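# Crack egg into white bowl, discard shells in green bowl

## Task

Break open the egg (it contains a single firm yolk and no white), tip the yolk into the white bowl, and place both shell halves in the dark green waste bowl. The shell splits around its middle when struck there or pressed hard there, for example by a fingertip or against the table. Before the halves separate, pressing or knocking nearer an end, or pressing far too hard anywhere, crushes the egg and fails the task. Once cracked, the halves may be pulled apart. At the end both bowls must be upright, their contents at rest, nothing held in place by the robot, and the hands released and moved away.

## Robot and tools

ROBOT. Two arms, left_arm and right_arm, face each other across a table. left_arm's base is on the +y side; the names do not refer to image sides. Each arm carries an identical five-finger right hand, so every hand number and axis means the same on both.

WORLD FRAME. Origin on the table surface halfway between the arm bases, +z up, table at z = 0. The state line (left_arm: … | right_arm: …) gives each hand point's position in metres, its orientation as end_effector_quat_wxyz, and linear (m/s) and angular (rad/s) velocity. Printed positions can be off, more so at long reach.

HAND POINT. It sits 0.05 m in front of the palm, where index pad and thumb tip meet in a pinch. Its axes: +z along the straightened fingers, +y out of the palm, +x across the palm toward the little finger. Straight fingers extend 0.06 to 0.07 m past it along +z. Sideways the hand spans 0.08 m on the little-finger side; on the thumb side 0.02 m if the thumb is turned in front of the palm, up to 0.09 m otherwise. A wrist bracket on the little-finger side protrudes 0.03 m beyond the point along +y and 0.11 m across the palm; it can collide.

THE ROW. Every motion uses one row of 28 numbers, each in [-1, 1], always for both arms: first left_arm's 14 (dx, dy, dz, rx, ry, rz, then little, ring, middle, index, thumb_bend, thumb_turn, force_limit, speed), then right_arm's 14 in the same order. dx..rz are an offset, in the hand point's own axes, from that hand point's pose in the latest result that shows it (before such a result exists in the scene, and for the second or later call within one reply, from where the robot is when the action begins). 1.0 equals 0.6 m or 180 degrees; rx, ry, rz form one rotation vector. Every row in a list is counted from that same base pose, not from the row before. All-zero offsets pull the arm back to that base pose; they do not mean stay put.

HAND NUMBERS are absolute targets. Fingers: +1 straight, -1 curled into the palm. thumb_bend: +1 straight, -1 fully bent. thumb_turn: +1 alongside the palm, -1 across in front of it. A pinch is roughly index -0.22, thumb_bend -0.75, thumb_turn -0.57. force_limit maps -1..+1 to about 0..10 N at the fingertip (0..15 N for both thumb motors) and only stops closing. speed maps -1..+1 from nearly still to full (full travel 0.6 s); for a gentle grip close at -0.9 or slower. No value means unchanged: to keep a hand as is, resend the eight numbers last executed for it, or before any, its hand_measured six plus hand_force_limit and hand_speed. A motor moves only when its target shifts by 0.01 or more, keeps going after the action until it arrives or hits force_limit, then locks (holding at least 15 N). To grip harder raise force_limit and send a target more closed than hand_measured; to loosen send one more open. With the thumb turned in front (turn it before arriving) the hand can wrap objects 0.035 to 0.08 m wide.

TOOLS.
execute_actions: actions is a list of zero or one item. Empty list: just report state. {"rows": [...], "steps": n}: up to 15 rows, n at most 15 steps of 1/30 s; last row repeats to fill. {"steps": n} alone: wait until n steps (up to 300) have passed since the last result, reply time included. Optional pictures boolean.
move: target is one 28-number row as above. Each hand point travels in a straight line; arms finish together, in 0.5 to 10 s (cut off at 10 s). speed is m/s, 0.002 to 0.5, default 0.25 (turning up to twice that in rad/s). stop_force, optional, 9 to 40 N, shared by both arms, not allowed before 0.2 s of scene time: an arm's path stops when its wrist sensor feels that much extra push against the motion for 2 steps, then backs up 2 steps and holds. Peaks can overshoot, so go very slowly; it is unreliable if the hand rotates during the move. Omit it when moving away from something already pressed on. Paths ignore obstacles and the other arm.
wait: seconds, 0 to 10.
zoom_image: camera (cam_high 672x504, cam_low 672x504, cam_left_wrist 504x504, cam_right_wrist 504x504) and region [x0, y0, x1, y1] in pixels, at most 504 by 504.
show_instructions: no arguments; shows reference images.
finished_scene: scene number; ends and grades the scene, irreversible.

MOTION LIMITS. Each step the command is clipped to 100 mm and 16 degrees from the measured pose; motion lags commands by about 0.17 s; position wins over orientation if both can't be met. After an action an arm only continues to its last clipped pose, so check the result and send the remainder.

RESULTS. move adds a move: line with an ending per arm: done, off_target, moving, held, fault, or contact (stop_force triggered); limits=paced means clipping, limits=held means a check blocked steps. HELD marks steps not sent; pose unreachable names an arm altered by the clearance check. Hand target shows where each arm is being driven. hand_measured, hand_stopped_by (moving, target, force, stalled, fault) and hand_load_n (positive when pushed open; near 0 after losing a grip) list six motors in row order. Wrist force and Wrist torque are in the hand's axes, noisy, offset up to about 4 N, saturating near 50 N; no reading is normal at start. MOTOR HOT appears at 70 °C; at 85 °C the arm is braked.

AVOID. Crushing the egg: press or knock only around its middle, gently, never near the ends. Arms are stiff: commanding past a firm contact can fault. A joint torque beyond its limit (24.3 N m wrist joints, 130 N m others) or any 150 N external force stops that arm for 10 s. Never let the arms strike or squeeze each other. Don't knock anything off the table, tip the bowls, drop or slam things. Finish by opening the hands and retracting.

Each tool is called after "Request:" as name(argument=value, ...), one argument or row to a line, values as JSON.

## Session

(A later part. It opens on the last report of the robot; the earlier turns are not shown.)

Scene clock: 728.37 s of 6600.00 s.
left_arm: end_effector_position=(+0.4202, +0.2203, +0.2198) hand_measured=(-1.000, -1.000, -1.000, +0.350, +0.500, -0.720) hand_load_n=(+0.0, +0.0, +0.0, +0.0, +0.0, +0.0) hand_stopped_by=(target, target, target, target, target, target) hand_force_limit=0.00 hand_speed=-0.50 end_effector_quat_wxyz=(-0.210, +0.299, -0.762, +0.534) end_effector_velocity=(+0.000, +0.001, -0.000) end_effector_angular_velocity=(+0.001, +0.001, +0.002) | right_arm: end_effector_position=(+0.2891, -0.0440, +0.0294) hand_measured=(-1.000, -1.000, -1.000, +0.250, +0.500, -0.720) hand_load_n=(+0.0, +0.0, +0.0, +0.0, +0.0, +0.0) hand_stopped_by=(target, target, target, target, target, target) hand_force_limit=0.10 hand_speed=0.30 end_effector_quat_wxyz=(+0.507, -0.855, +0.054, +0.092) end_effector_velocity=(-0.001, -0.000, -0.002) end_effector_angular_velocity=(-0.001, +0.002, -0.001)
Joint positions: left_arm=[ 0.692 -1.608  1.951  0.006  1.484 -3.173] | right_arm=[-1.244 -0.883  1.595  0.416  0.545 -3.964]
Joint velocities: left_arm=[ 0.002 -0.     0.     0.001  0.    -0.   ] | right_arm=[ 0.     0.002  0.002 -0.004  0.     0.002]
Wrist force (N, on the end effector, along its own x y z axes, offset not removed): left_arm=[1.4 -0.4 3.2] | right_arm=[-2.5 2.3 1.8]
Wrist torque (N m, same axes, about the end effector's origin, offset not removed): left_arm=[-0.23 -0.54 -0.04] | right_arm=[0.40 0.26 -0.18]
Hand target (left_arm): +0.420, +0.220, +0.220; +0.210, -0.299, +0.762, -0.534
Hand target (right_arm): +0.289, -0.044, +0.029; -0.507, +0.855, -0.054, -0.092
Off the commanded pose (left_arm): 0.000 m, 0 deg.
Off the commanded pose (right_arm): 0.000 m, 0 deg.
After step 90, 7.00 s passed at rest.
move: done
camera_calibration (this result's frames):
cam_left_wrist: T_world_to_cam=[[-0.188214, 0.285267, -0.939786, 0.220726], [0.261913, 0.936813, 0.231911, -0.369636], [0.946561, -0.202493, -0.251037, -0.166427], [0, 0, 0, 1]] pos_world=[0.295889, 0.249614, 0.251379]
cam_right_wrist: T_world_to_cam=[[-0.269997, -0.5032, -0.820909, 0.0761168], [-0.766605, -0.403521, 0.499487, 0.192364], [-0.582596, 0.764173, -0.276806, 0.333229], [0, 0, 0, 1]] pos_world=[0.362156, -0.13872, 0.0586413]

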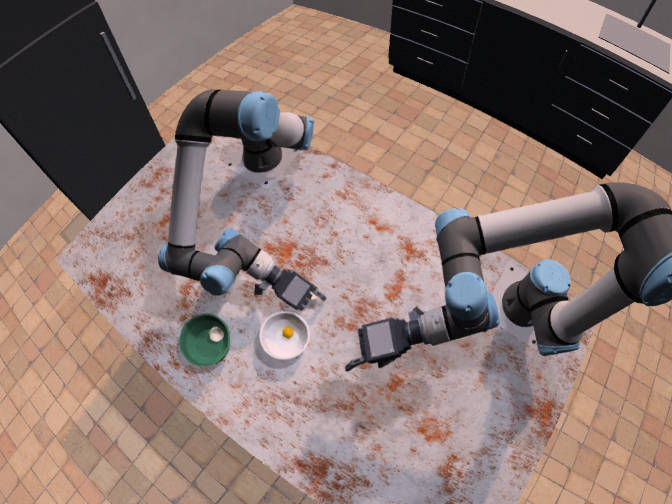

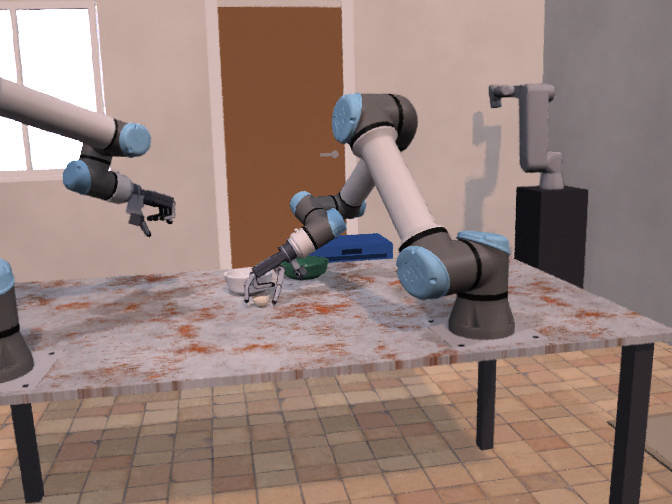

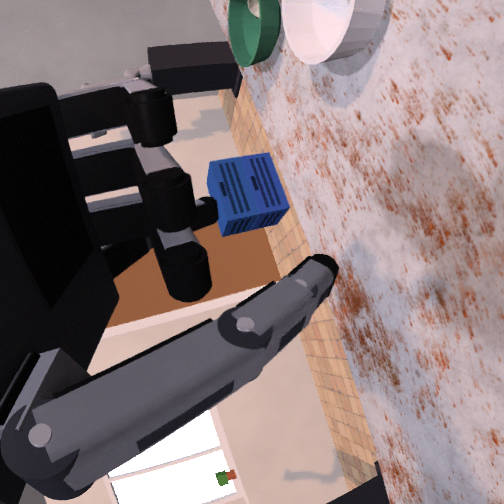

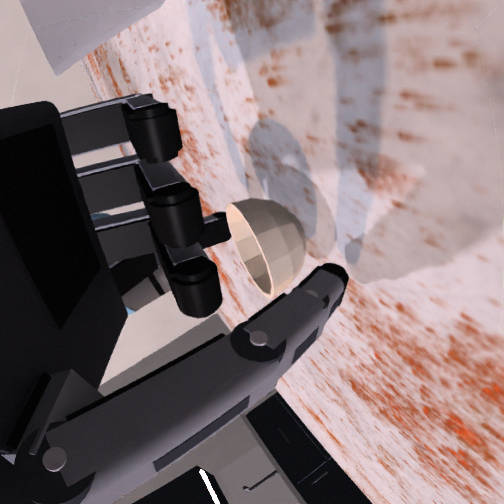

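Request:
move(
  target=[0,0,0,0,0,0,-1,-1,-1,0.35,0.5,-0.72,0,-0.5,-0.0011,-0.0043,-0.0023,0,0,0,-1,-1,-1,0.25,0.5,-0.72,0.1,0.3],
  speed=0.04,
)

Request:
execute_actions(
  actions=[
    {"rows":[[0,0,0,0,0,0,-1,-1,-1,0.35,0.5,-0.72,0,-0.5,0,0,0,0,0,0,-1,-1,-1,-0.2,0.15,-0.72,0,-0.85]],"steps":15},
  ],
  pictures=false,
)

Request:
wait(
  seconds=2,
)

Scene clock: 741.97 s of 6600.00 s.
left_arm: end_effector_position=(+0.4202, +0.2203, +0.2198) hand_measured=(-1.000, -1.000, -1.000, +0.350, +0.500, -0.720) hand_load_n=(+0.0, +0.0, +0.0, +0.0, +0.0, +0.0) hand_stopped_by=(target, target, target, target, target, target) hand_force_limit=0.00 hand_speed=-0.50 end_effector_quat_wxyz=(-0.210, +0.299, -0.762, +0.534) end_effector_velocity=(+0.001, +0.001, +0.000) end_effector_angular_velocity=(-0.001, +0.000, +0.002) | right_arm: end_effector_position=(+0.2890, -0.0440, +0.0323) hand_measured=(-1.000, -1.000, -1.000, +0.250, +0.500, -0.720) hand_load_n=(+0.0, +0.0, +0.0, +0.0, +0.0, +0.0) hand_stopped_by=(target, target, target, target, target, target) hand_force_limit=0.10 hand_speed=0.30 end_effector_quat_wxyz=(+0.507, -0.855, +0.054, +0.092) end_effector_velocity=(+0.000, +0.000, +0.001) end_effector_angular_velocity=(+0.001, -0.001, +0.000)
Joint positions: left_arm=[ 0.691 -1.608  1.951  0.006  1.484 -3.173] | right_arm=[-1.243 -0.887  1.594  0.422  0.545 -3.963]
Joint velocities: left_arm=[ 0.002 -0.     0.    -0.001 -0.    -0.001] | right_arm=[-0.    -0.001 -0.001  0.001 -0.    -0.   ]
Wrist force (N, on the end effector, along its own x y z axes, offset not removed): left_arm=[-0.2 -0.4 2.5] | right_arm=[-2.5 0.5 1.2]
Wrist torque (N m, same axes, about the end effector's origin, offset not removed): left_arm=[-0.19 -0.26 -0.03] | right_arm=[0.15 0.27 -0.21]
Hand target (left_arm): +0.420, +0.220, +0.220; +0.210, -0.299, +0.762, -0.534
Hand target (right_arm): +0.289, -0.044, +0.032; -0.507, +0.855, -0.054, -0.092
Off the commanded pose (left_arm): 0.000 m, 0 deg.
Off the commanded pose (right_arm): 0.000 m, 0 deg.
After step 90, 9.90 s passed at rest.
move: done
camera_calibration (this result's frames):
cam_left_wrist: T_world_to_cam=[[-0.188212, 0.285266, -0.939787, 0.220729], [0.261954, 0.936805, 0.231899, -0.369624], [0.94655, -0.202535, -0.251045, -0.166401], [0, 0, 0, 1]] pos_world=[0.295875, 0.249597, 0.25138]
cam_right_wrist: T_world_to_cam=[[-0.270075, -0.503197, -0.820885, 0.0785571], [-0.766584, -0.403488, 0.499546, 0.190872], [-0.582587, 0.764192, -0.276771, 0.334002], [0, 0, 0, 1]] pos_world=[0.362121, -0.138698, 0.0615791]

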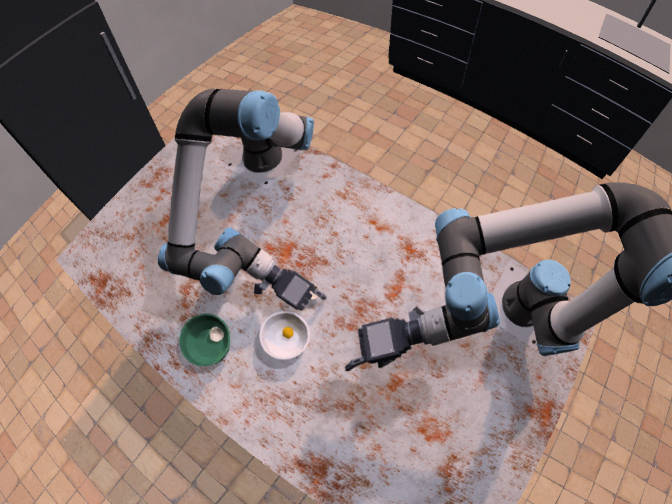

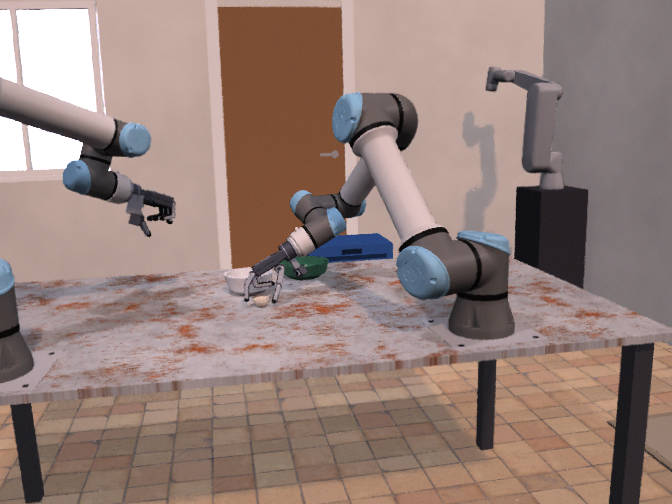

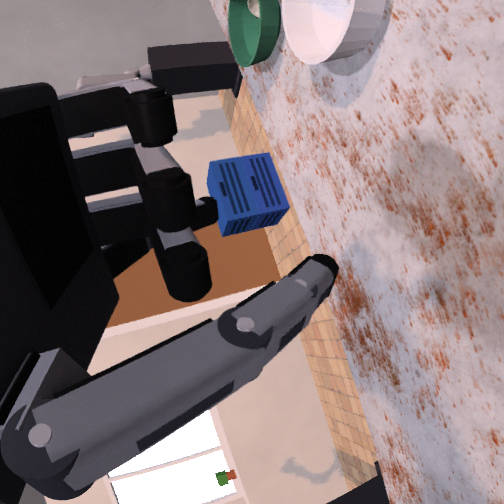

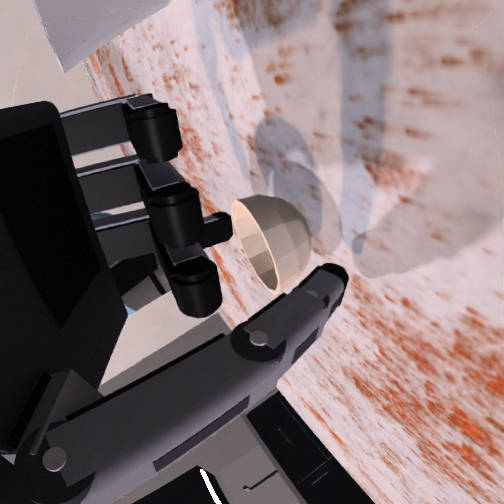

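Scene clock: 742.47 s of 6600.00 s.
left_arm: end_effector_position=(+0.4202, +0.2203, +0.2198) hand_measured=(-1.000, -1.000, -1.000, +0.350, +0.500, -0.720) hand_load_n=(+0.0, +0.0, +0.0, +0.0, +0.0, +0.0) hand_stopped_by=(target, target, target, target, target, target) hand_force_limit=0.00 hand_speed=-0.50 end_effector_quat_wxyz=(-0.210, +0.299, -0.762, +0.534) end_effector_velocity=(-0.001, +0.000, -0.000) end_effector_angular_velocity=(+0.001, +0.002, +0.000) | right_arm: end_effector_position=(+0.2890, -0.0440, +0.0324) hand_measured=(-1.000, -1.000, -1.000, +0.150, +0.438, -0.720) hand_load_n=(+0.0, +0.0, +0.0, +0.0, +0.0, +0.0) hand_stopped_by=(target, target, target, moving, moving, target) hand_force_limit=0.00 hand_speed=-0.85 end_effector_quat_wxyz=(+0.507, -0.855, +0.054, +0.092) end_effector_velocity=(+0.000, +0.000, -0.000) end_effector_angular_velocity=(+0.000, -0.002, +0.001)
Joint positions: left_arm=[ 0.691 -1.608  1.951  0.006  1.484 -3.173] | right_arm=[-1.243 -0.887  1.594  0.422  0.545 -3.963]
Joint velocities: left_arm=[-0.001 -0.     0.     0.002  0.    -0.002] | right_arm=[ 0.     0.    -0.001 -0.     0.    -0.002]
Wrist force (N, on the end effector, along its own x y z axes, offset not removed): left_arm=[-0.3 1.4 2.1] | right_arm=[-1.9 -0.6 1.8]
Wrist torque (N m, same axes, about the end effector's origin, offset not removed): left_arm=[0.14 -0.20 0.01] | right_arm=[-0.04 0.16 -0.25]
Hand target (left_arm): +0.420, +0.220, +0.220; +0.210, -0.299, +0.762, -0.534
Hand target (right_arm): +0.289, -0.044, +0.032; -0.507, +0.855, -0.054, -0.092
Off the commanded pose (left_arm): 0.000 m, 0 deg.
Off the commanded pose (right_arm): 0.000 m, 0 deg.
Steps of this call (steps 1 to 15: all 15 steps of this action). Readings (end_effector_position | what the end effector reports):
1: left_arm (+0.4202, +0.2203, +0.2198) | right_arm (+0.2890, -0.0440, +0.0324) | left_arm hand_measured=(-1.000, -1.000, -1.000, +0.350, +0.500, -0.720) hand_load_n=(+0.0, +0.0, +0.0, +0.0, +0.0, +0.0) hand_stopped_by=(target, target, target, target, target, target) hand_force_limit=0.00 hand_speed=-0.50 | right_arm hand_measured=(-1.000, -1.000, -1.000, +0.250, +0.500, -0.720) hand_load_n=(+0.0, +0.0, +0.0, +0.0, +0.0, +0.0) hand_stopped_by=(target, target, target, moving, moving, target) hand_force_limit=0.00 hand_speed=-0.85
2: left_arm (+0.4202, +0.2203, +0.2198) | right_arm (+0.2890, -0.0440, +0.0324) | left_arm hand_measured=(-1.000, -1.000, -1.000, +0.350, +0.500, -0.720) hand_load_n=(+0.0, +0.0, +0.0, +0.0, +0.0, +0.0) hand_stopped_by=(target, target, target, target, target, target) hand_force_limit=0.00 hand_speed=-0.50 | right_arm hand_measured=(-1.000, -1.000, -1.000, +0.250, +0.500, -0.720) hand_load_n=(+0.0, +0.0, +0.0, +0.0, +0.0, +0.0) hand_stopped_by=(target, target, target, moving, moving, target) hand_force_limit=0.00 hand_speed=-0.85
4: left_arm (+0.4202, +0.2203, +0.2198) | right_arm (+0.2890, -0.0440, +0.0324) | left_arm hand_measured=(-1.000, -1.000, -1.000, +0.350, +0.500, -0.720) hand_load_n=(+0.0, +0.0, +0.0, +0.0, +0.0, +0.0) hand_stopped_by=(target, target, target, target, target, target) hand_force_limit=0.00 hand_speed=-0.50 | right_arm hand_measured=(-1.000, -1.000, -1.000, +0.242, +0.496, -0.720) hand_load_n=(+0.0, +0.0, +0.0, +0.0, +0.0, +0.0) hand_stopped_by=(target, target, target, moving, moving, target) hand_force_limit=0.00 hand_speed=-0.85
8: left_arm (+0.4202, +0.2203, +0.2198) | right_arm (+0.2890, -0.0440, +0.0324) | left_arm hand_measured=(-1.000, -1.000, -1.000, +0.350, +0.500, -0.720) hand_load_n=(+0.0, +0.0, +0.0, +0.0, +0.0, +0.0) hand_stopped_by=(target, target, target, target, target, target) hand_force_limit=0.00 hand_speed=-0.50 | right_arm hand_measured=(-1.000, -1.000, -1.000, +0.210, +0.474, -0.720) hand_load_n=(+0.0, +0.0, +0.0, +0.0, +0.0, +0.0) hand_stopped_by=(target, target, target, moving, moving, target) hand_force_limit=0.00 hand_speed=-0.85
15: the state above

Scene clock: 744.47 s of 6600.00 s.
left_arm: end_effector_position=(+0.4202, +0.2203, +0.2198) hand_measured=(-1.000, -1.000, -1.000, +0.350, +0.500, -0.720) hand_load_n=(+0.0, +0.0, +0.0, +0.0, +0.0, +0.0) hand_stopped_by=(target, target, target, target, target, target) hand_force_limit=0.00 hand_speed=-0.50 end_effector_quat_wxyz=(-0.210, +0.299, -0.762, +0.534) end_effector_velocity=(+0.001, +0.001, -0.000) end_effector_angular_velocity=(+0.001, -0.000, +0.002) | right_arm: end_effector_position=(+0.2891, -0.0440, +0.0323) hand_measured=(-1.000, -1.000, -1.000, +0.004, +0.338, -0.720) hand_load_n=(+0.0, +0.0, +0.0, +7.0, +7.0, +0.0) hand_stopped_by=(target, target, target, force, force, target) hand_force_limit=0.00 hand_speed=-0.85 end_effector_quat_wxyz=(+0.507, -0.855, +0.054, +0.092) end_effector_velocity=(-0.000, -0.000, -0.000) end_effector_angular_velocity=(+0.000, -0.001, +0.001)
Joint positions: left_arm=[ 0.691 -1.608  1.951  0.006  1.484 -3.173] | right_arm=[-1.243 -0.887  1.594  0.422  0.545 -3.963]
Joint velocities: left_arm=[ 0.003 -0.     0.001 -0.     0.     0.001] | right_arm=[ 0.    -0.     0.001 -0.001 -0.    -0.001]
Wrist force (N, on the end effector, along its own x y z axes, offset not removed): left_arm=[1.2 -1.5 1.5] | right_arm=[-1.8 1.3 1.5]
Wrist torque (N m, same axes, about the end effector's origin, offset not removed): left_arm=[-0.31 -0.47 -0.01] | right_arm=[0.24 0.16 -0.23]
Hand target (left_arm): +0.420, +0.220, +0.220; +0.210, -0.299, +0.762, -0.534
Hand target (right_arm): +0.289, -0.044, +0.032; -0.507, +0.855, -0.054, -0.092
Off the commanded pose (left_arm): 0.000 m, 0 deg.
Off the commanded pose (right_arm): 0.000 m, 0 deg.
Steps of this call (steps 1 to 60: nothing new was sent). Readings (end_effector_position | what the end effector reports):
1: left_arm (+0.4202, +0.2203, +0.2198) | right_arm (+0.2890, -0.0440, +0.0324) | left_arm hand_measured=(-1.000, -1.000, -1.000, +0.350, +0.500, -0.720) hand_load_n=(+0.0, +0.0, +0.0, +0.0, +0.0, +0.0) hand_stopped_by=(target, target, target, target, target, target) hand_force_limit=0.00 hand_speed=-0.50 | right_arm hand_measured=(-1.000, -1.000, -1.000, +0.142, +0.432, -0.720) hand_load_n=(+0.0, +0.0, +0.0, +0.0, +0.0, +0.0) hand_stopped_by=(target, target, target, moving, moving, target) hand_force_limit=0.00 hand_speed=-0.85
2: left_arm (+0.4202, +0.2203, +0.2198) | right_arm (+0.2890, -0.0440, +0.0324) | left_arm hand_measured=(-1.000, -1.000, -1.000, +0.350, +0.500, -0.720) hand_load_n=(+0.0, +0.0, +0.0, +0.0, +0.0, +0.0) hand_stopped_by=(target, target, target, target, target, target) hand_force_limit=0.00 hand_speed=-0.50 | right_arm hand_measured=(-1.000, -1.000, -1.000, +0.134, +0.426, -0.720) hand_load_n=(+0.0, +0.0, +0.0, +0.0, +0.0, +0.0) hand_stopped_by=(target, target, target, moving, moving, target) hand_force_limit=0.00 hand_speed=-0.85
4: left_arm (+0.4202, +0.2203, +0.2198) | right_arm (+0.2890, -0.0440, +0.0324) | left_arm hand_measured=(-1.000, -1.000, -1.000, +0.350, +0.500, -0.720) hand_load_n=(+0.0, +0.0, +0.0, +0.0, +0.0, +0.0) hand_stopped_by=(target, target, target, target, target, target) hand_force_limit=0.00 hand_speed=-0.50 | right_arm hand_measured=(-1.000, -1.000, -1.000, +0.118, +0.416, -0.720) hand_load_n=(+0.0, +0.0, +0.0, +0.0, +0.0, +0.0) hand_stopped_by=(target, target, target, moving, moving, target) hand_force_limit=0.00 hand_speed=-0.85
8: left_arm (+0.4202, +0.2203, +0.2198) | right_arm (+0.2891, -0.0440, +0.0324) | left_arm hand_measured=(-1.000, -1.000, -1.000, +0.350, +0.500, -0.720) hand_load_n=(+0.0, +0.0, +0.0, +0.0, +0.0, +0.0) hand_stopped_by=(target, target, target, target, target, target) hand_force_limit=0.00 hand_speed=-0.50 | right_arm hand_measured=(-1.000, -1.000, -1.000, +0.084, +0.396, -0.720) hand_load_n=(+0.0, +0.0, +0.0, +0.0, +0.0, +0.0) hand_stopped_by=(target, target, target, moving, moving, target) hand_force_limit=0.00 hand_speed=-0.85
60: the state above
camera_calibration (this result's frames):
cam_left_wrist: T_world_to_cam=[[-0.188212, 0.285266, -0.939787, 0.220729], [0.261954, 0.936805, 0.231899, -0.369624], [0.94655, -0.202535, -0.251045, -0.166401], [0, 0, 0, 1]] pos_world=[0.295875, 0.249597, 0.25138]
cam_right_wrist: T_world_to_cam=[[-0.270065, -0.503194, -0.82089, 0.0785593], [-0.76659, -0.40349, 0.499535, 0.190878], [-0.582584, 0.764194, -0.276775, 0.334004], [0, 0, 0, 1]] pos_world=[0.362126, -0.138696, 0.0615824]

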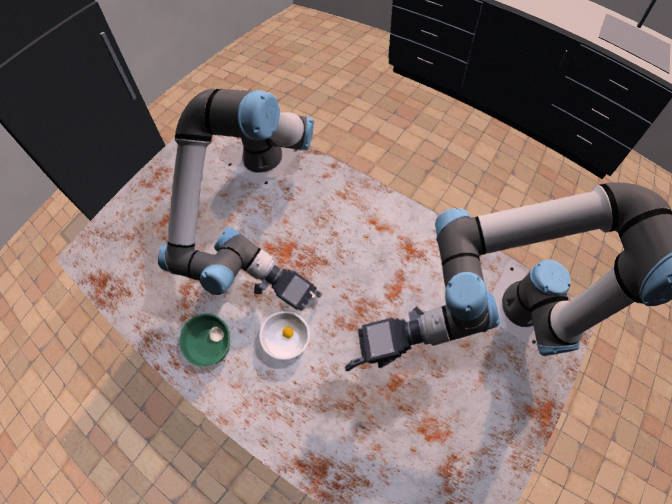

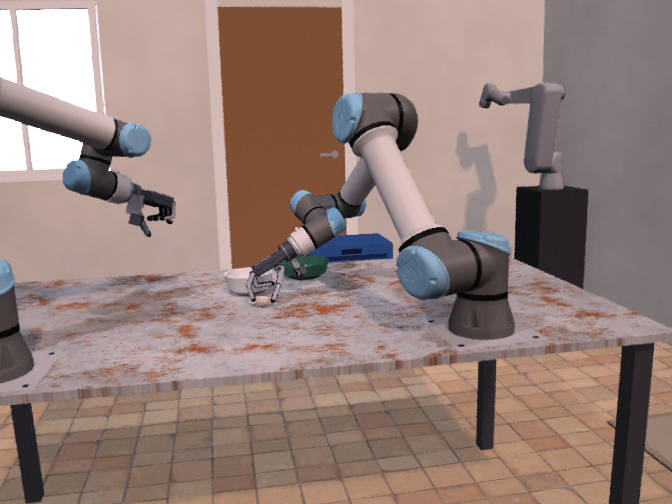

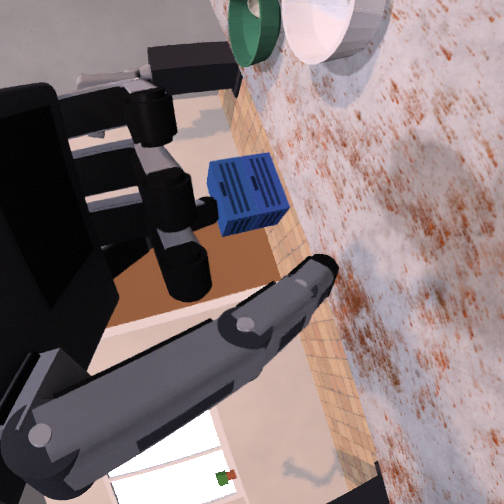

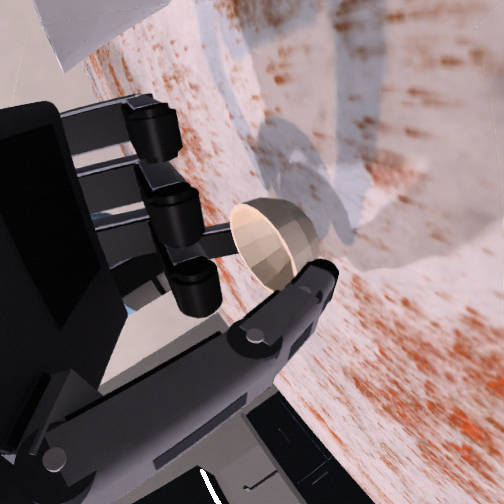

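Request:
move(
  target=[0,0,0,0,0,0,-1,-1,-1,0.35,0.5,-0.72,0,-0.5,-0.0311,-0.1257,-0.0686,0,0,0,-1,-1,-1,-0.2,0.15,-0.72,0,-0.85],
  speed=0.1,
)

Scene clock: 749.33 s of 6600.00 s.
left_arm: end_effector_position=(+0.4202, +0.2203, +0.2198) hand_measured=(-1.000, -1.000, -1.000, +0.350, +0.500, -0.720) hand_load_n=(+0.0, +0.0, +0.0, +0.0, +0.0, +0.0) hand_stopped_by=(target, target, target, target, target, target) hand_force_limit=0.00 hand_speed=-0.50 end_effector_quat_wxyz=(-0.210, +0.299, -0.762, +0.534) end_effector_velocity=(+0.000, -0.000, +0.000) end_effector_angular_velocity=(-0.000, -0.001, -0.000) | right_arm: end_effector_position=(+0.2889, -0.0439, +0.1201) hand_measured=(-1.000, -1.000, -1.000, +0.004, +0.338, -0.720) hand_load_n=(+0.0, +0.0, +0.0, +7.0, +7.0, +0.0) hand_stopped_by=(target, target, target, force, force, target) hand_force_limit=0.00 hand_speed=-0.85 end_effector_quat_wxyz=(+0.507, -0.855, +0.054, +0.092) end_effector_velocity=(-0.001, -0.000, +0.001) end_effector_angular_velocity=(-0.000, -0.000, +0.001)
Joint positions: left_arm=[ 0.691 -1.608  1.951  0.006  1.484 -3.173] | right_arm=[-1.243 -1.007  1.532  0.603  0.546 -3.963]
Joint velocities: left_arm=[-0.    -0.    -0.001 -0.    -0.     0.001] | right_arm=[ 0.    -0.002 -0.     0.004 -0.    -0.002]
Wrist force (N, on the end effector, along its own x y z axes, offset not removed): left_arm=[0.1 -0.6 1.1] | right_arm=[-2.9 0.9 0.0]
Wrist torque (N m, same axes, about the end effector's origin, offset not removed): left_arm=[-0.17 -0.18 -0.05] | right_arm=[0.22 0.43 -0.26]
Hand target (left_arm): +0.420, +0.220, +0.220; +0.210, -0.299, +0.762, -0.534
Hand target (right_arm): +0.289, -0.044, +0.120; -0.507, +0.855, -0.054, -0.092
Off the commanded pose (left_arm): 0.000 m, 0 deg.
Off the commanded pose (right_arm): 0.000 m, 0 deg.
After step 90, 0.57 s passed at rest.
move: done
camera_calibration (this result's frames):
cam_left_wrist: T_world_to_cam=[[-0.188212, 0.285266, -0.939787, 0.220729], [0.261954, 0.936805, 0.231899, -0.369624], [0.94655, -0.202535, -0.251045, -0.166401], [0, 0, 0, 1]] pos_world=[0.295875, 0.249597, 0.25138]
cam_right_wrist: T_world_to_cam=[[-0.269992, -0.503246, -0.820882, 0.150526], [-0.766537, -0.403586, 0.499538, 0.146931], [-0.582688, 0.764108, -0.276792, 0.358164], [0, 0, 0, 1]] pos_world=[0.361967, -0.138625, 0.149303]

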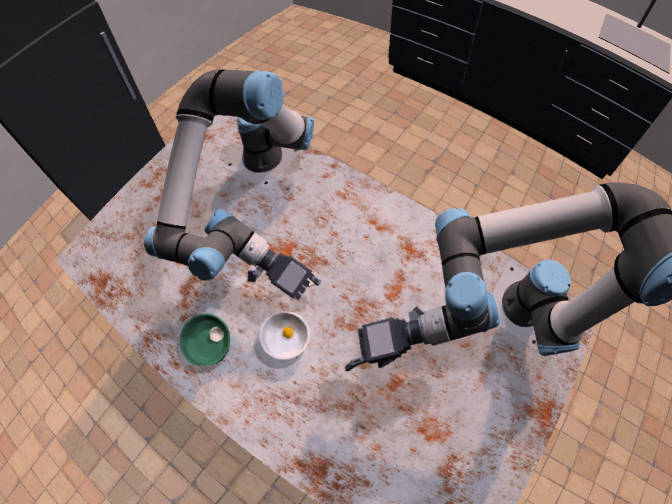

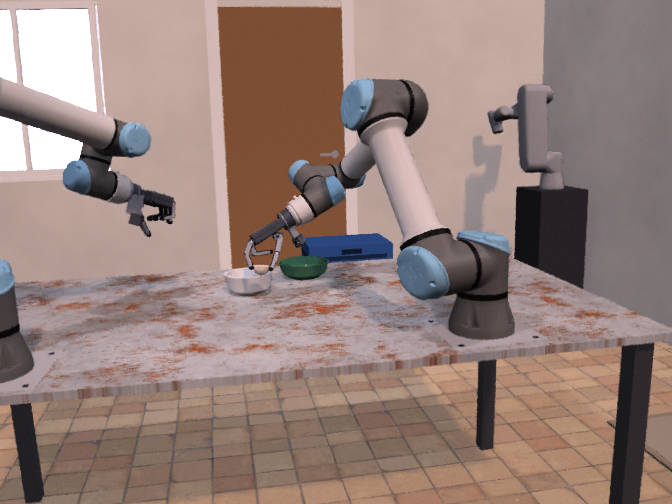

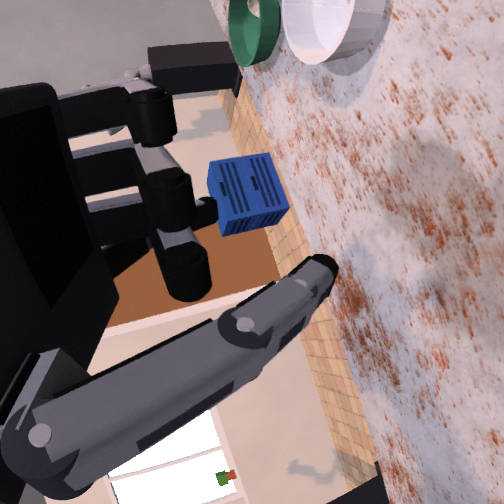

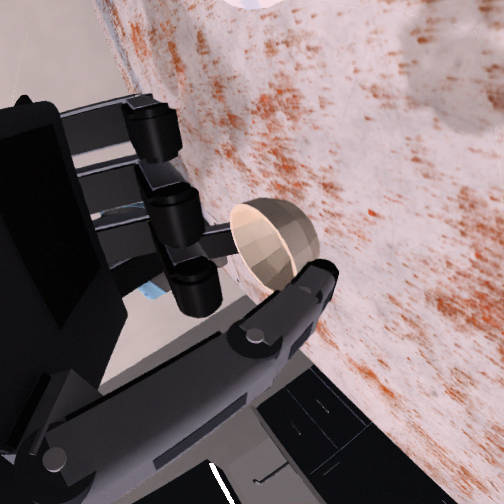

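Request:
move(
  target=[0,0,0,0,0,0,-1,-1,-1,0.35,0.5,-0.72,0,-0.5,0.5552,0.0269,-0.3013,0.0293,0.2704,0.076,-1,-1,-1,-0.2,0.15,-0.72,0,-0.85],
  speed=0.18,
)

Scene clock: 774.70 s of 6600.00 s.
left_arm: end_effector_position=(+0.4202, +0.2203, +0.2198) hand_measured=(-1.000, -1.000, -1.000, +0.350, +0.500, -0.720) hand_load_n=(+0.0, +0.0, +0.0, +0.0, +0.0, +0.0) hand_stopped_by=(target, target, target, target, target, target) hand_force_limit=0.00 hand_speed=-0.50 end_effector_quat_wxyz=(-0.210, +0.299, -0.762, +0.534) end_effector_velocity=(+0.000, +0.000, -0.000) end_effector_angular_velocity=(-0.000, -0.000, +0.000) | right_arm: end_effector_position=(+0.6301, -0.2092, +0.1204) hand_measured=(-1.000, -1.000, -1.000, +0.004, +0.338, -0.720) hand_load_n=(+0.0, +0.0, +0.0, +7.0, +7.0, +0.0) hand_stopped_by=(target, target, target, force, force, target) hand_force_limit=0.00 hand_speed=-0.85 end_effector_quat_wxyz=(+0.464, -0.781, +0.360, -0.212) end_effector_velocity=(+0.001, -0.000, -0.001) end_effector_angular_velocity=(-0.001, -0.000, -0.003)
Joint positions: left_arm=[ 0.691 -1.608  1.951  0.006  1.484 -3.173] | right_arm=[-1.54  -0.958  1.307  0.248  1.023 -3.479]
Joint velocities: left_arm=[ 0. -0.  0. -0. -0.  0.] | right_arm=[-0.     0.002 -0.002 -0.     0.003  0.001]
Wrist force (N, on the end effector, along its own x y z axes, offset not removed): left_arm=[-1.3 -0.7 1.2] | right_arm=[-2.3 0.2 0.7]
Wrist torque (N m, same axes, about the end effector's origin, offset not removed): left_arm=[-0.15 0.01 -0.25] | right_arm=[0.13 0.22 -0.23]
Hand target (left_arm): +0.420, +0.220, +0.220; +0.210, -0.299, +0.762, -0.534
Hand target (right_arm): +0.630, -0.209, +0.120; -0.464, +0.781, -0.360, +0.212
Off the commanded pose (left_arm): 0.000 m, 0 deg.
Off the commanded pose (right_arm): 0.001 m, 0 deg.
After step 90, 19.40 s passed at rest.
move: done
camera_calibration (this result's frames):
cam_left_wrist: T_world_to_cam=[[-0.188212, 0.285266, -0.939787, 0.220729], [0.261954, 0.936805, 0.231899, -0.369624], [0.94655, -0.202535, -0.251045, -0.166401], [0, 0, 0, 1]] pos_world=[0.295875, 0.249597, 0.25138]
cam_right_wrist: T_world_to_cam=[[-0.442237, -0.25736, -0.859181, 0.324388], [-0.861906, 0.386914, 0.327742, 0.58777], [0.248082, 0.885473, -0.392928, 0.199297], [0, 0, 0, 1]] pos_world=[0.600617, -0.320404, 0.164381]

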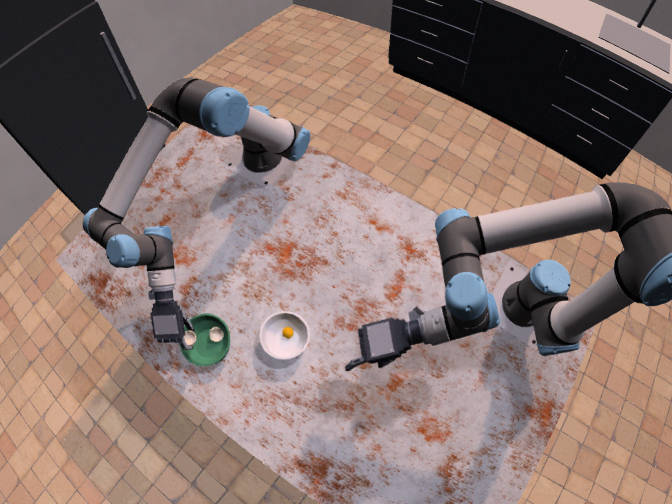

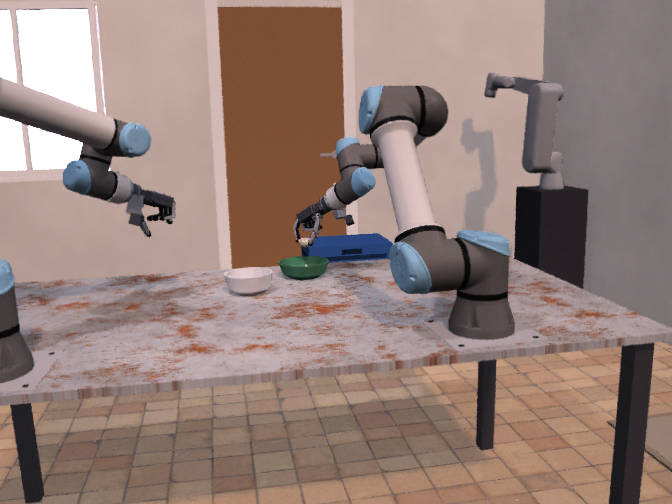

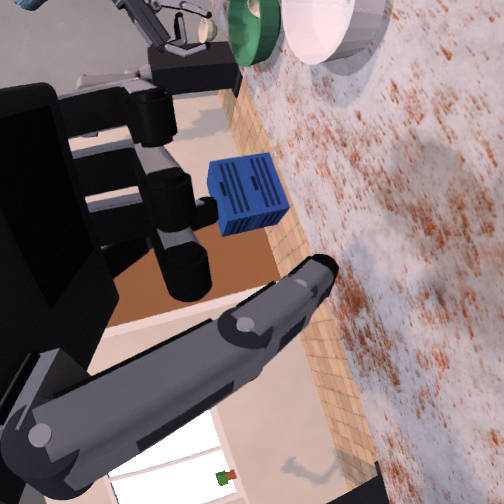

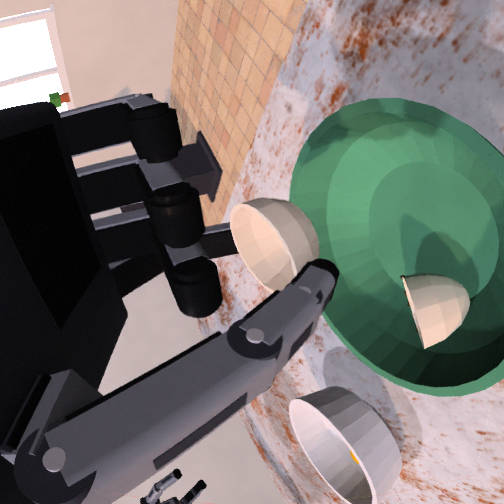

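Request:
move(
  target=[0,0,0,0,0,0,-1,-1,-1,0.35,0.5,-0.72,0,-0.5,-0.0087,0.0925,0.039,0,0,0,-1,-1,-1,-0.2,0.15,-0.72,0,-0.85],
  speed=0.06,
)

Scene clock: 790.97 s of 6600.00 s.
left_arm: end_effector_position=(+0.4202, +0.2203, +0.2198) hand_measured=(-1.000, -1.000, -1.000, +0.350, +0.500, -0.720) hand_load_n=(+0.0, +0.0, +0.0, +0.0, +0.0, +0.0) hand_stopped_by=(target, target, target, target, target, target) hand_force_limit=0.00 hand_speed=-0.50 end_effector_quat_wxyz=(-0.210, +0.299, -0.762, +0.534) end_effector_velocity=(+0.001, +0.000, +0.000) end_effector_angular_velocity=(-0.002, -0.001, +0.002) | right_arm: end_effector_position=(+0.6220, -0.2091, +0.0607) hand_measured=(-1.000, -1.000, -1.000, +0.004, +0.338, -0.720) hand_load_n=(+0.0, +0.0, +0.0, +7.0, +7.0, +0.0) hand_stopped_by=(target, target, target, force, force, target) hand_force_limit=0.00 hand_speed=-0.85 end_effector_quat_wxyz=(+0.464, -0.781, +0.360, -0.212) end_effector_velocity=(+0.000, +0.000, -0.002) end_effector_angular_velocity=(+0.000, +0.001, -0.000)
Joint positions: left_arm=[ 0.691 -1.608  1.951  0.006  1.484 -3.173] | right_arm=[-1.539 -0.917  1.404  0.11   1.024 -3.478]
Joint velocities: left_arm=[ 0.001 -0.    -0.    -0.002 -0.    -0.001] | right_arm=[ 0.     0.002  0.001 -0.003  0.     0.001]
Wrist force (N, on the end effector, along its own x y z axes, offset not removed): left_arm=[-0.8 -0.5 1.2] | right_arm=[-2.0 0.7 0.5]
Wrist torque (N m, same axes, about the end effector's origin, offset not removed): left_arm=[-0.12 -0.13 -0.05] | right_arm=[0.26 0.16 -0.16]
Hand target (left_arm): +0.420, +0.220, +0.220; +0.210, -0.299, +0.762, -0.534
Hand target (right_arm): +0.622, -0.209, +0.061; -0.464, +0.781, -0.360, +0.212
Off the commanded pose (left_arm): 0.000 m, 0 deg.
Off the commanded pose (right_arm): 0.000 m, 0 deg.
After step 90, 11.90 s passed at rest.
move: done
camera_calibration (this result's frames):
cam_left_wrist: T_world_to_cam=[[-0.188212, 0.285266, -0.939787, 0.220729], [0.261954, 0.936805, 0.231899, -0.369624], [0.94655, -0.202535, -0.251045, -0.166401], [0, 0, 0, 1]] pos_world=[0.295875, 0.249597, 0.25138]
cam_right_wrist: T_world_to_cam=[[-0.442244, -0.257377, -0.859173, 0.26948], [-0.861906, 0.38691, 0.327747, 0.600344], [0.248068, 0.88547, -0.392943, 0.177775], [0, 0, 0, 1]] pos_world=[0.592516, -0.320336, 0.104624]

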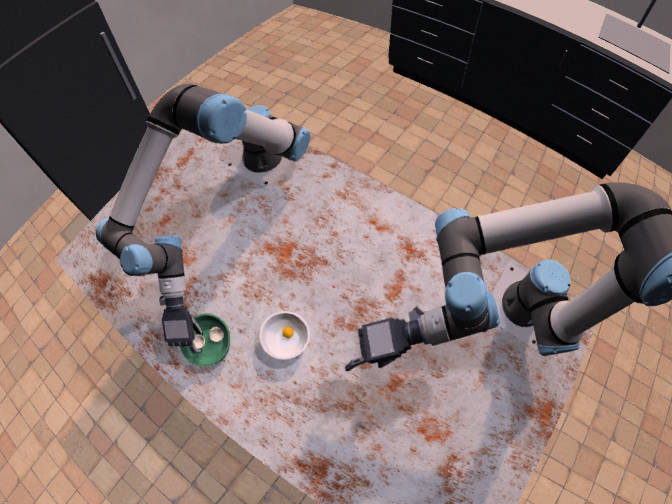

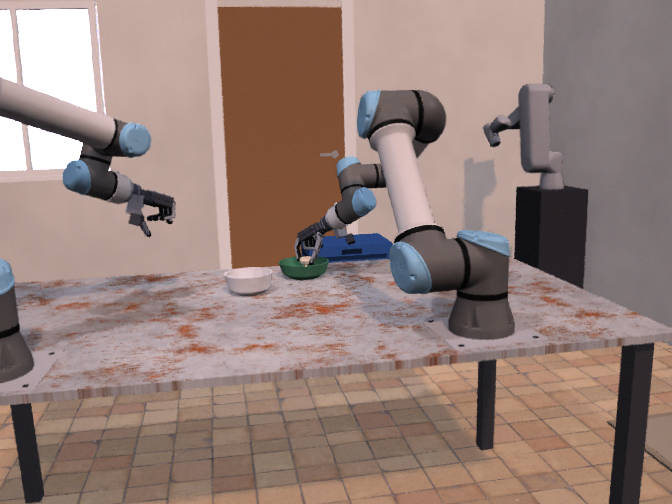

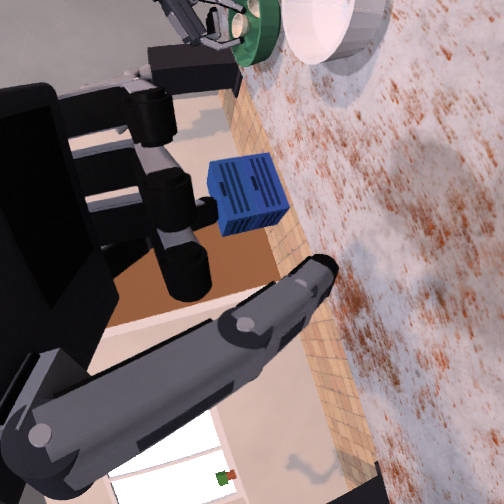

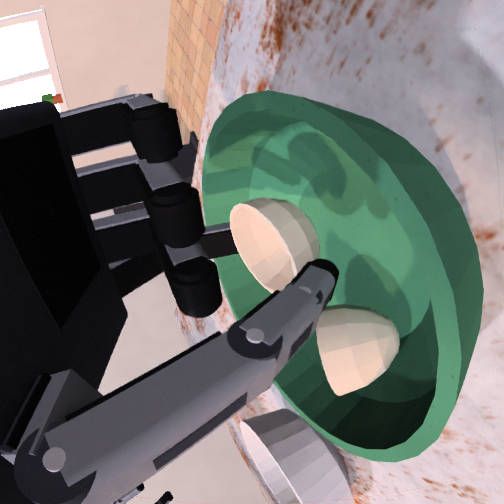

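Request:
move(
  target=[0,0,0,0,0,0,-1,-1,-1,0.35,0.5,-0.72,0,-0.5,0,0.0117,0.0064,0,0,0,-1,-1,-1,-0.2,0.15,-0.72,0,-0.85],
  speed=0.02,
)

Scene clock: 795.20 s of 6600.00 s.
left_arm: end_effector_position=(+0.4202, +0.2203, +0.2198) hand_measured=(-1.000, -1.000, -1.000, +0.350, +0.500, -0.720) hand_load_n=(+0.0, +0.0, +0.0, +0.0, +0.0, +0.0) hand_stopped_by=(target, target, target, target, target, target) hand_force_limit=0.00 hand_speed=-0.50 end_effector_quat_wxyz=(-0.210, +0.299, -0.762, +0.534) end_effector_velocity=(-0.000, +0.000, +0.000) end_effector_angular_velocity=(+0.001, +0.001, +0.001) | right_arm: end_effector_position=(+0.6220, -0.2091, +0.0528) hand_measured=(-1.000, -1.000, -1.000, +0.004, +0.338, -0.720) hand_load_n=(+0.0, +0.0, +0.0, +7.0, +7.0, +0.0) hand_stopped_by=(target, target, target, force, force, target) hand_force_limit=0.00 hand_speed=-0.85 end_effector_quat_wxyz=(+0.464, -0.781, +0.360, -0.212) end_effector_velocity=(+0.001, +0.000, -0.000) end_effector_angular_velocity=(+0.000, -0.002, +0.000)
Joint positions: left_arm=[ 0.691 -1.608  1.951  0.006  1.484 -3.173] | right_arm=[-1.539 -0.908  1.411  0.093  1.024 -3.478]
Joint velocities: left_arm=[ 0.     0.    -0.001  0.003 -0.    -0.001] | right_arm=[-0.     0.001  0.    -0.003 -0.    -0.   ]
Wrist force (N, on the end effector, along its own x y z axes, offset not removed): left_arm=[2.1 0.4 1.7] | right_arm=[-3.0 0.2 0.1]
Wrist torque (N m, same axes, about the end effector's origin, offset not removed): left_arm=[-0.17 -0.60 0.13] | right_arm=[0.17 0.37 -0.28]
Hand target (left_arm): +0.420, +0.220, +0.220; +0.210, -0.299, +0.762, -0.534
Hand target (right_arm): +0.622, -0.209, +0.053; -0.464, +0.781, -0.360, +0.212
Off the commanded pose (left_arm): 0.000 m, 0 deg.
Off the commanded pose (right_arm): 0.000 m, 0 deg.
After step 90, 0.50 s passed at rest.
move: done
camera_calibration (this result's frames):
cam_left_wrist: T_world_to_cam=[[-0.188212, 0.285266, -0.939787, 0.220729], [0.261954, 0.936805, 0.231899, -0.369624], [0.94655, -0.202535, -0.251045, -0.166401], [0, 0, 0, 1]] pos_world=[0.295875, 0.249597, 0.25138]
cam_right_wrist: T_world_to_cam=[[-0.442256, -0.257374, -0.859167, 0.262716], [-0.861901, 0.386911, 0.32776, 0.602909], [0.248064, 0.885471, -0.392945, 0.174673], [0, 0, 0, 1]] pos_world=[0.592505, -0.320324, 0.0967449]

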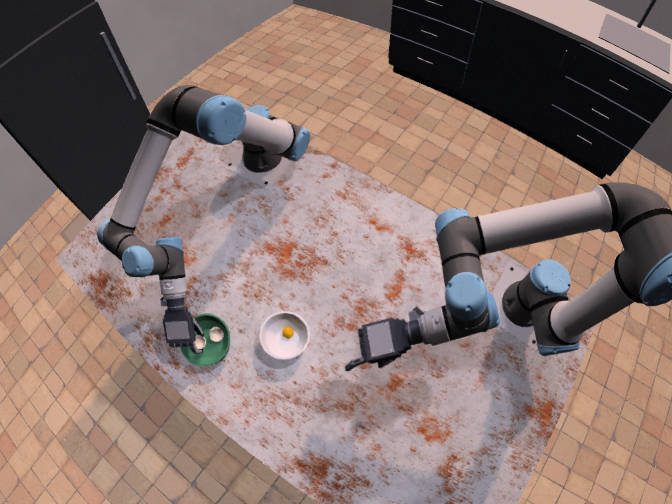

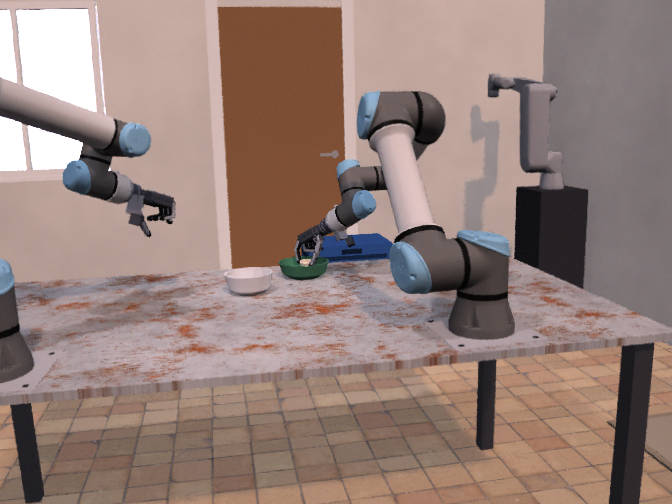

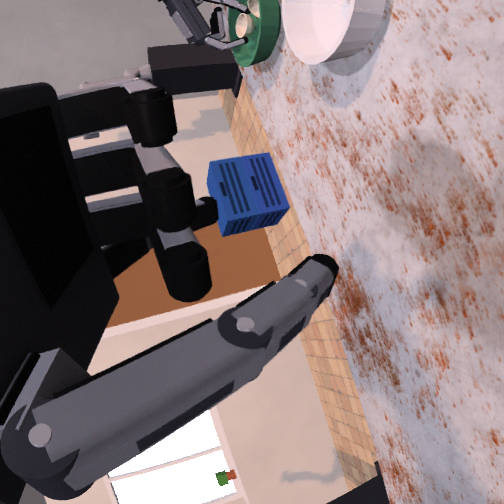

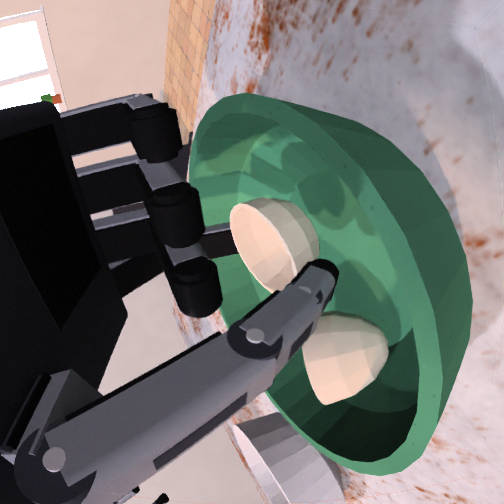

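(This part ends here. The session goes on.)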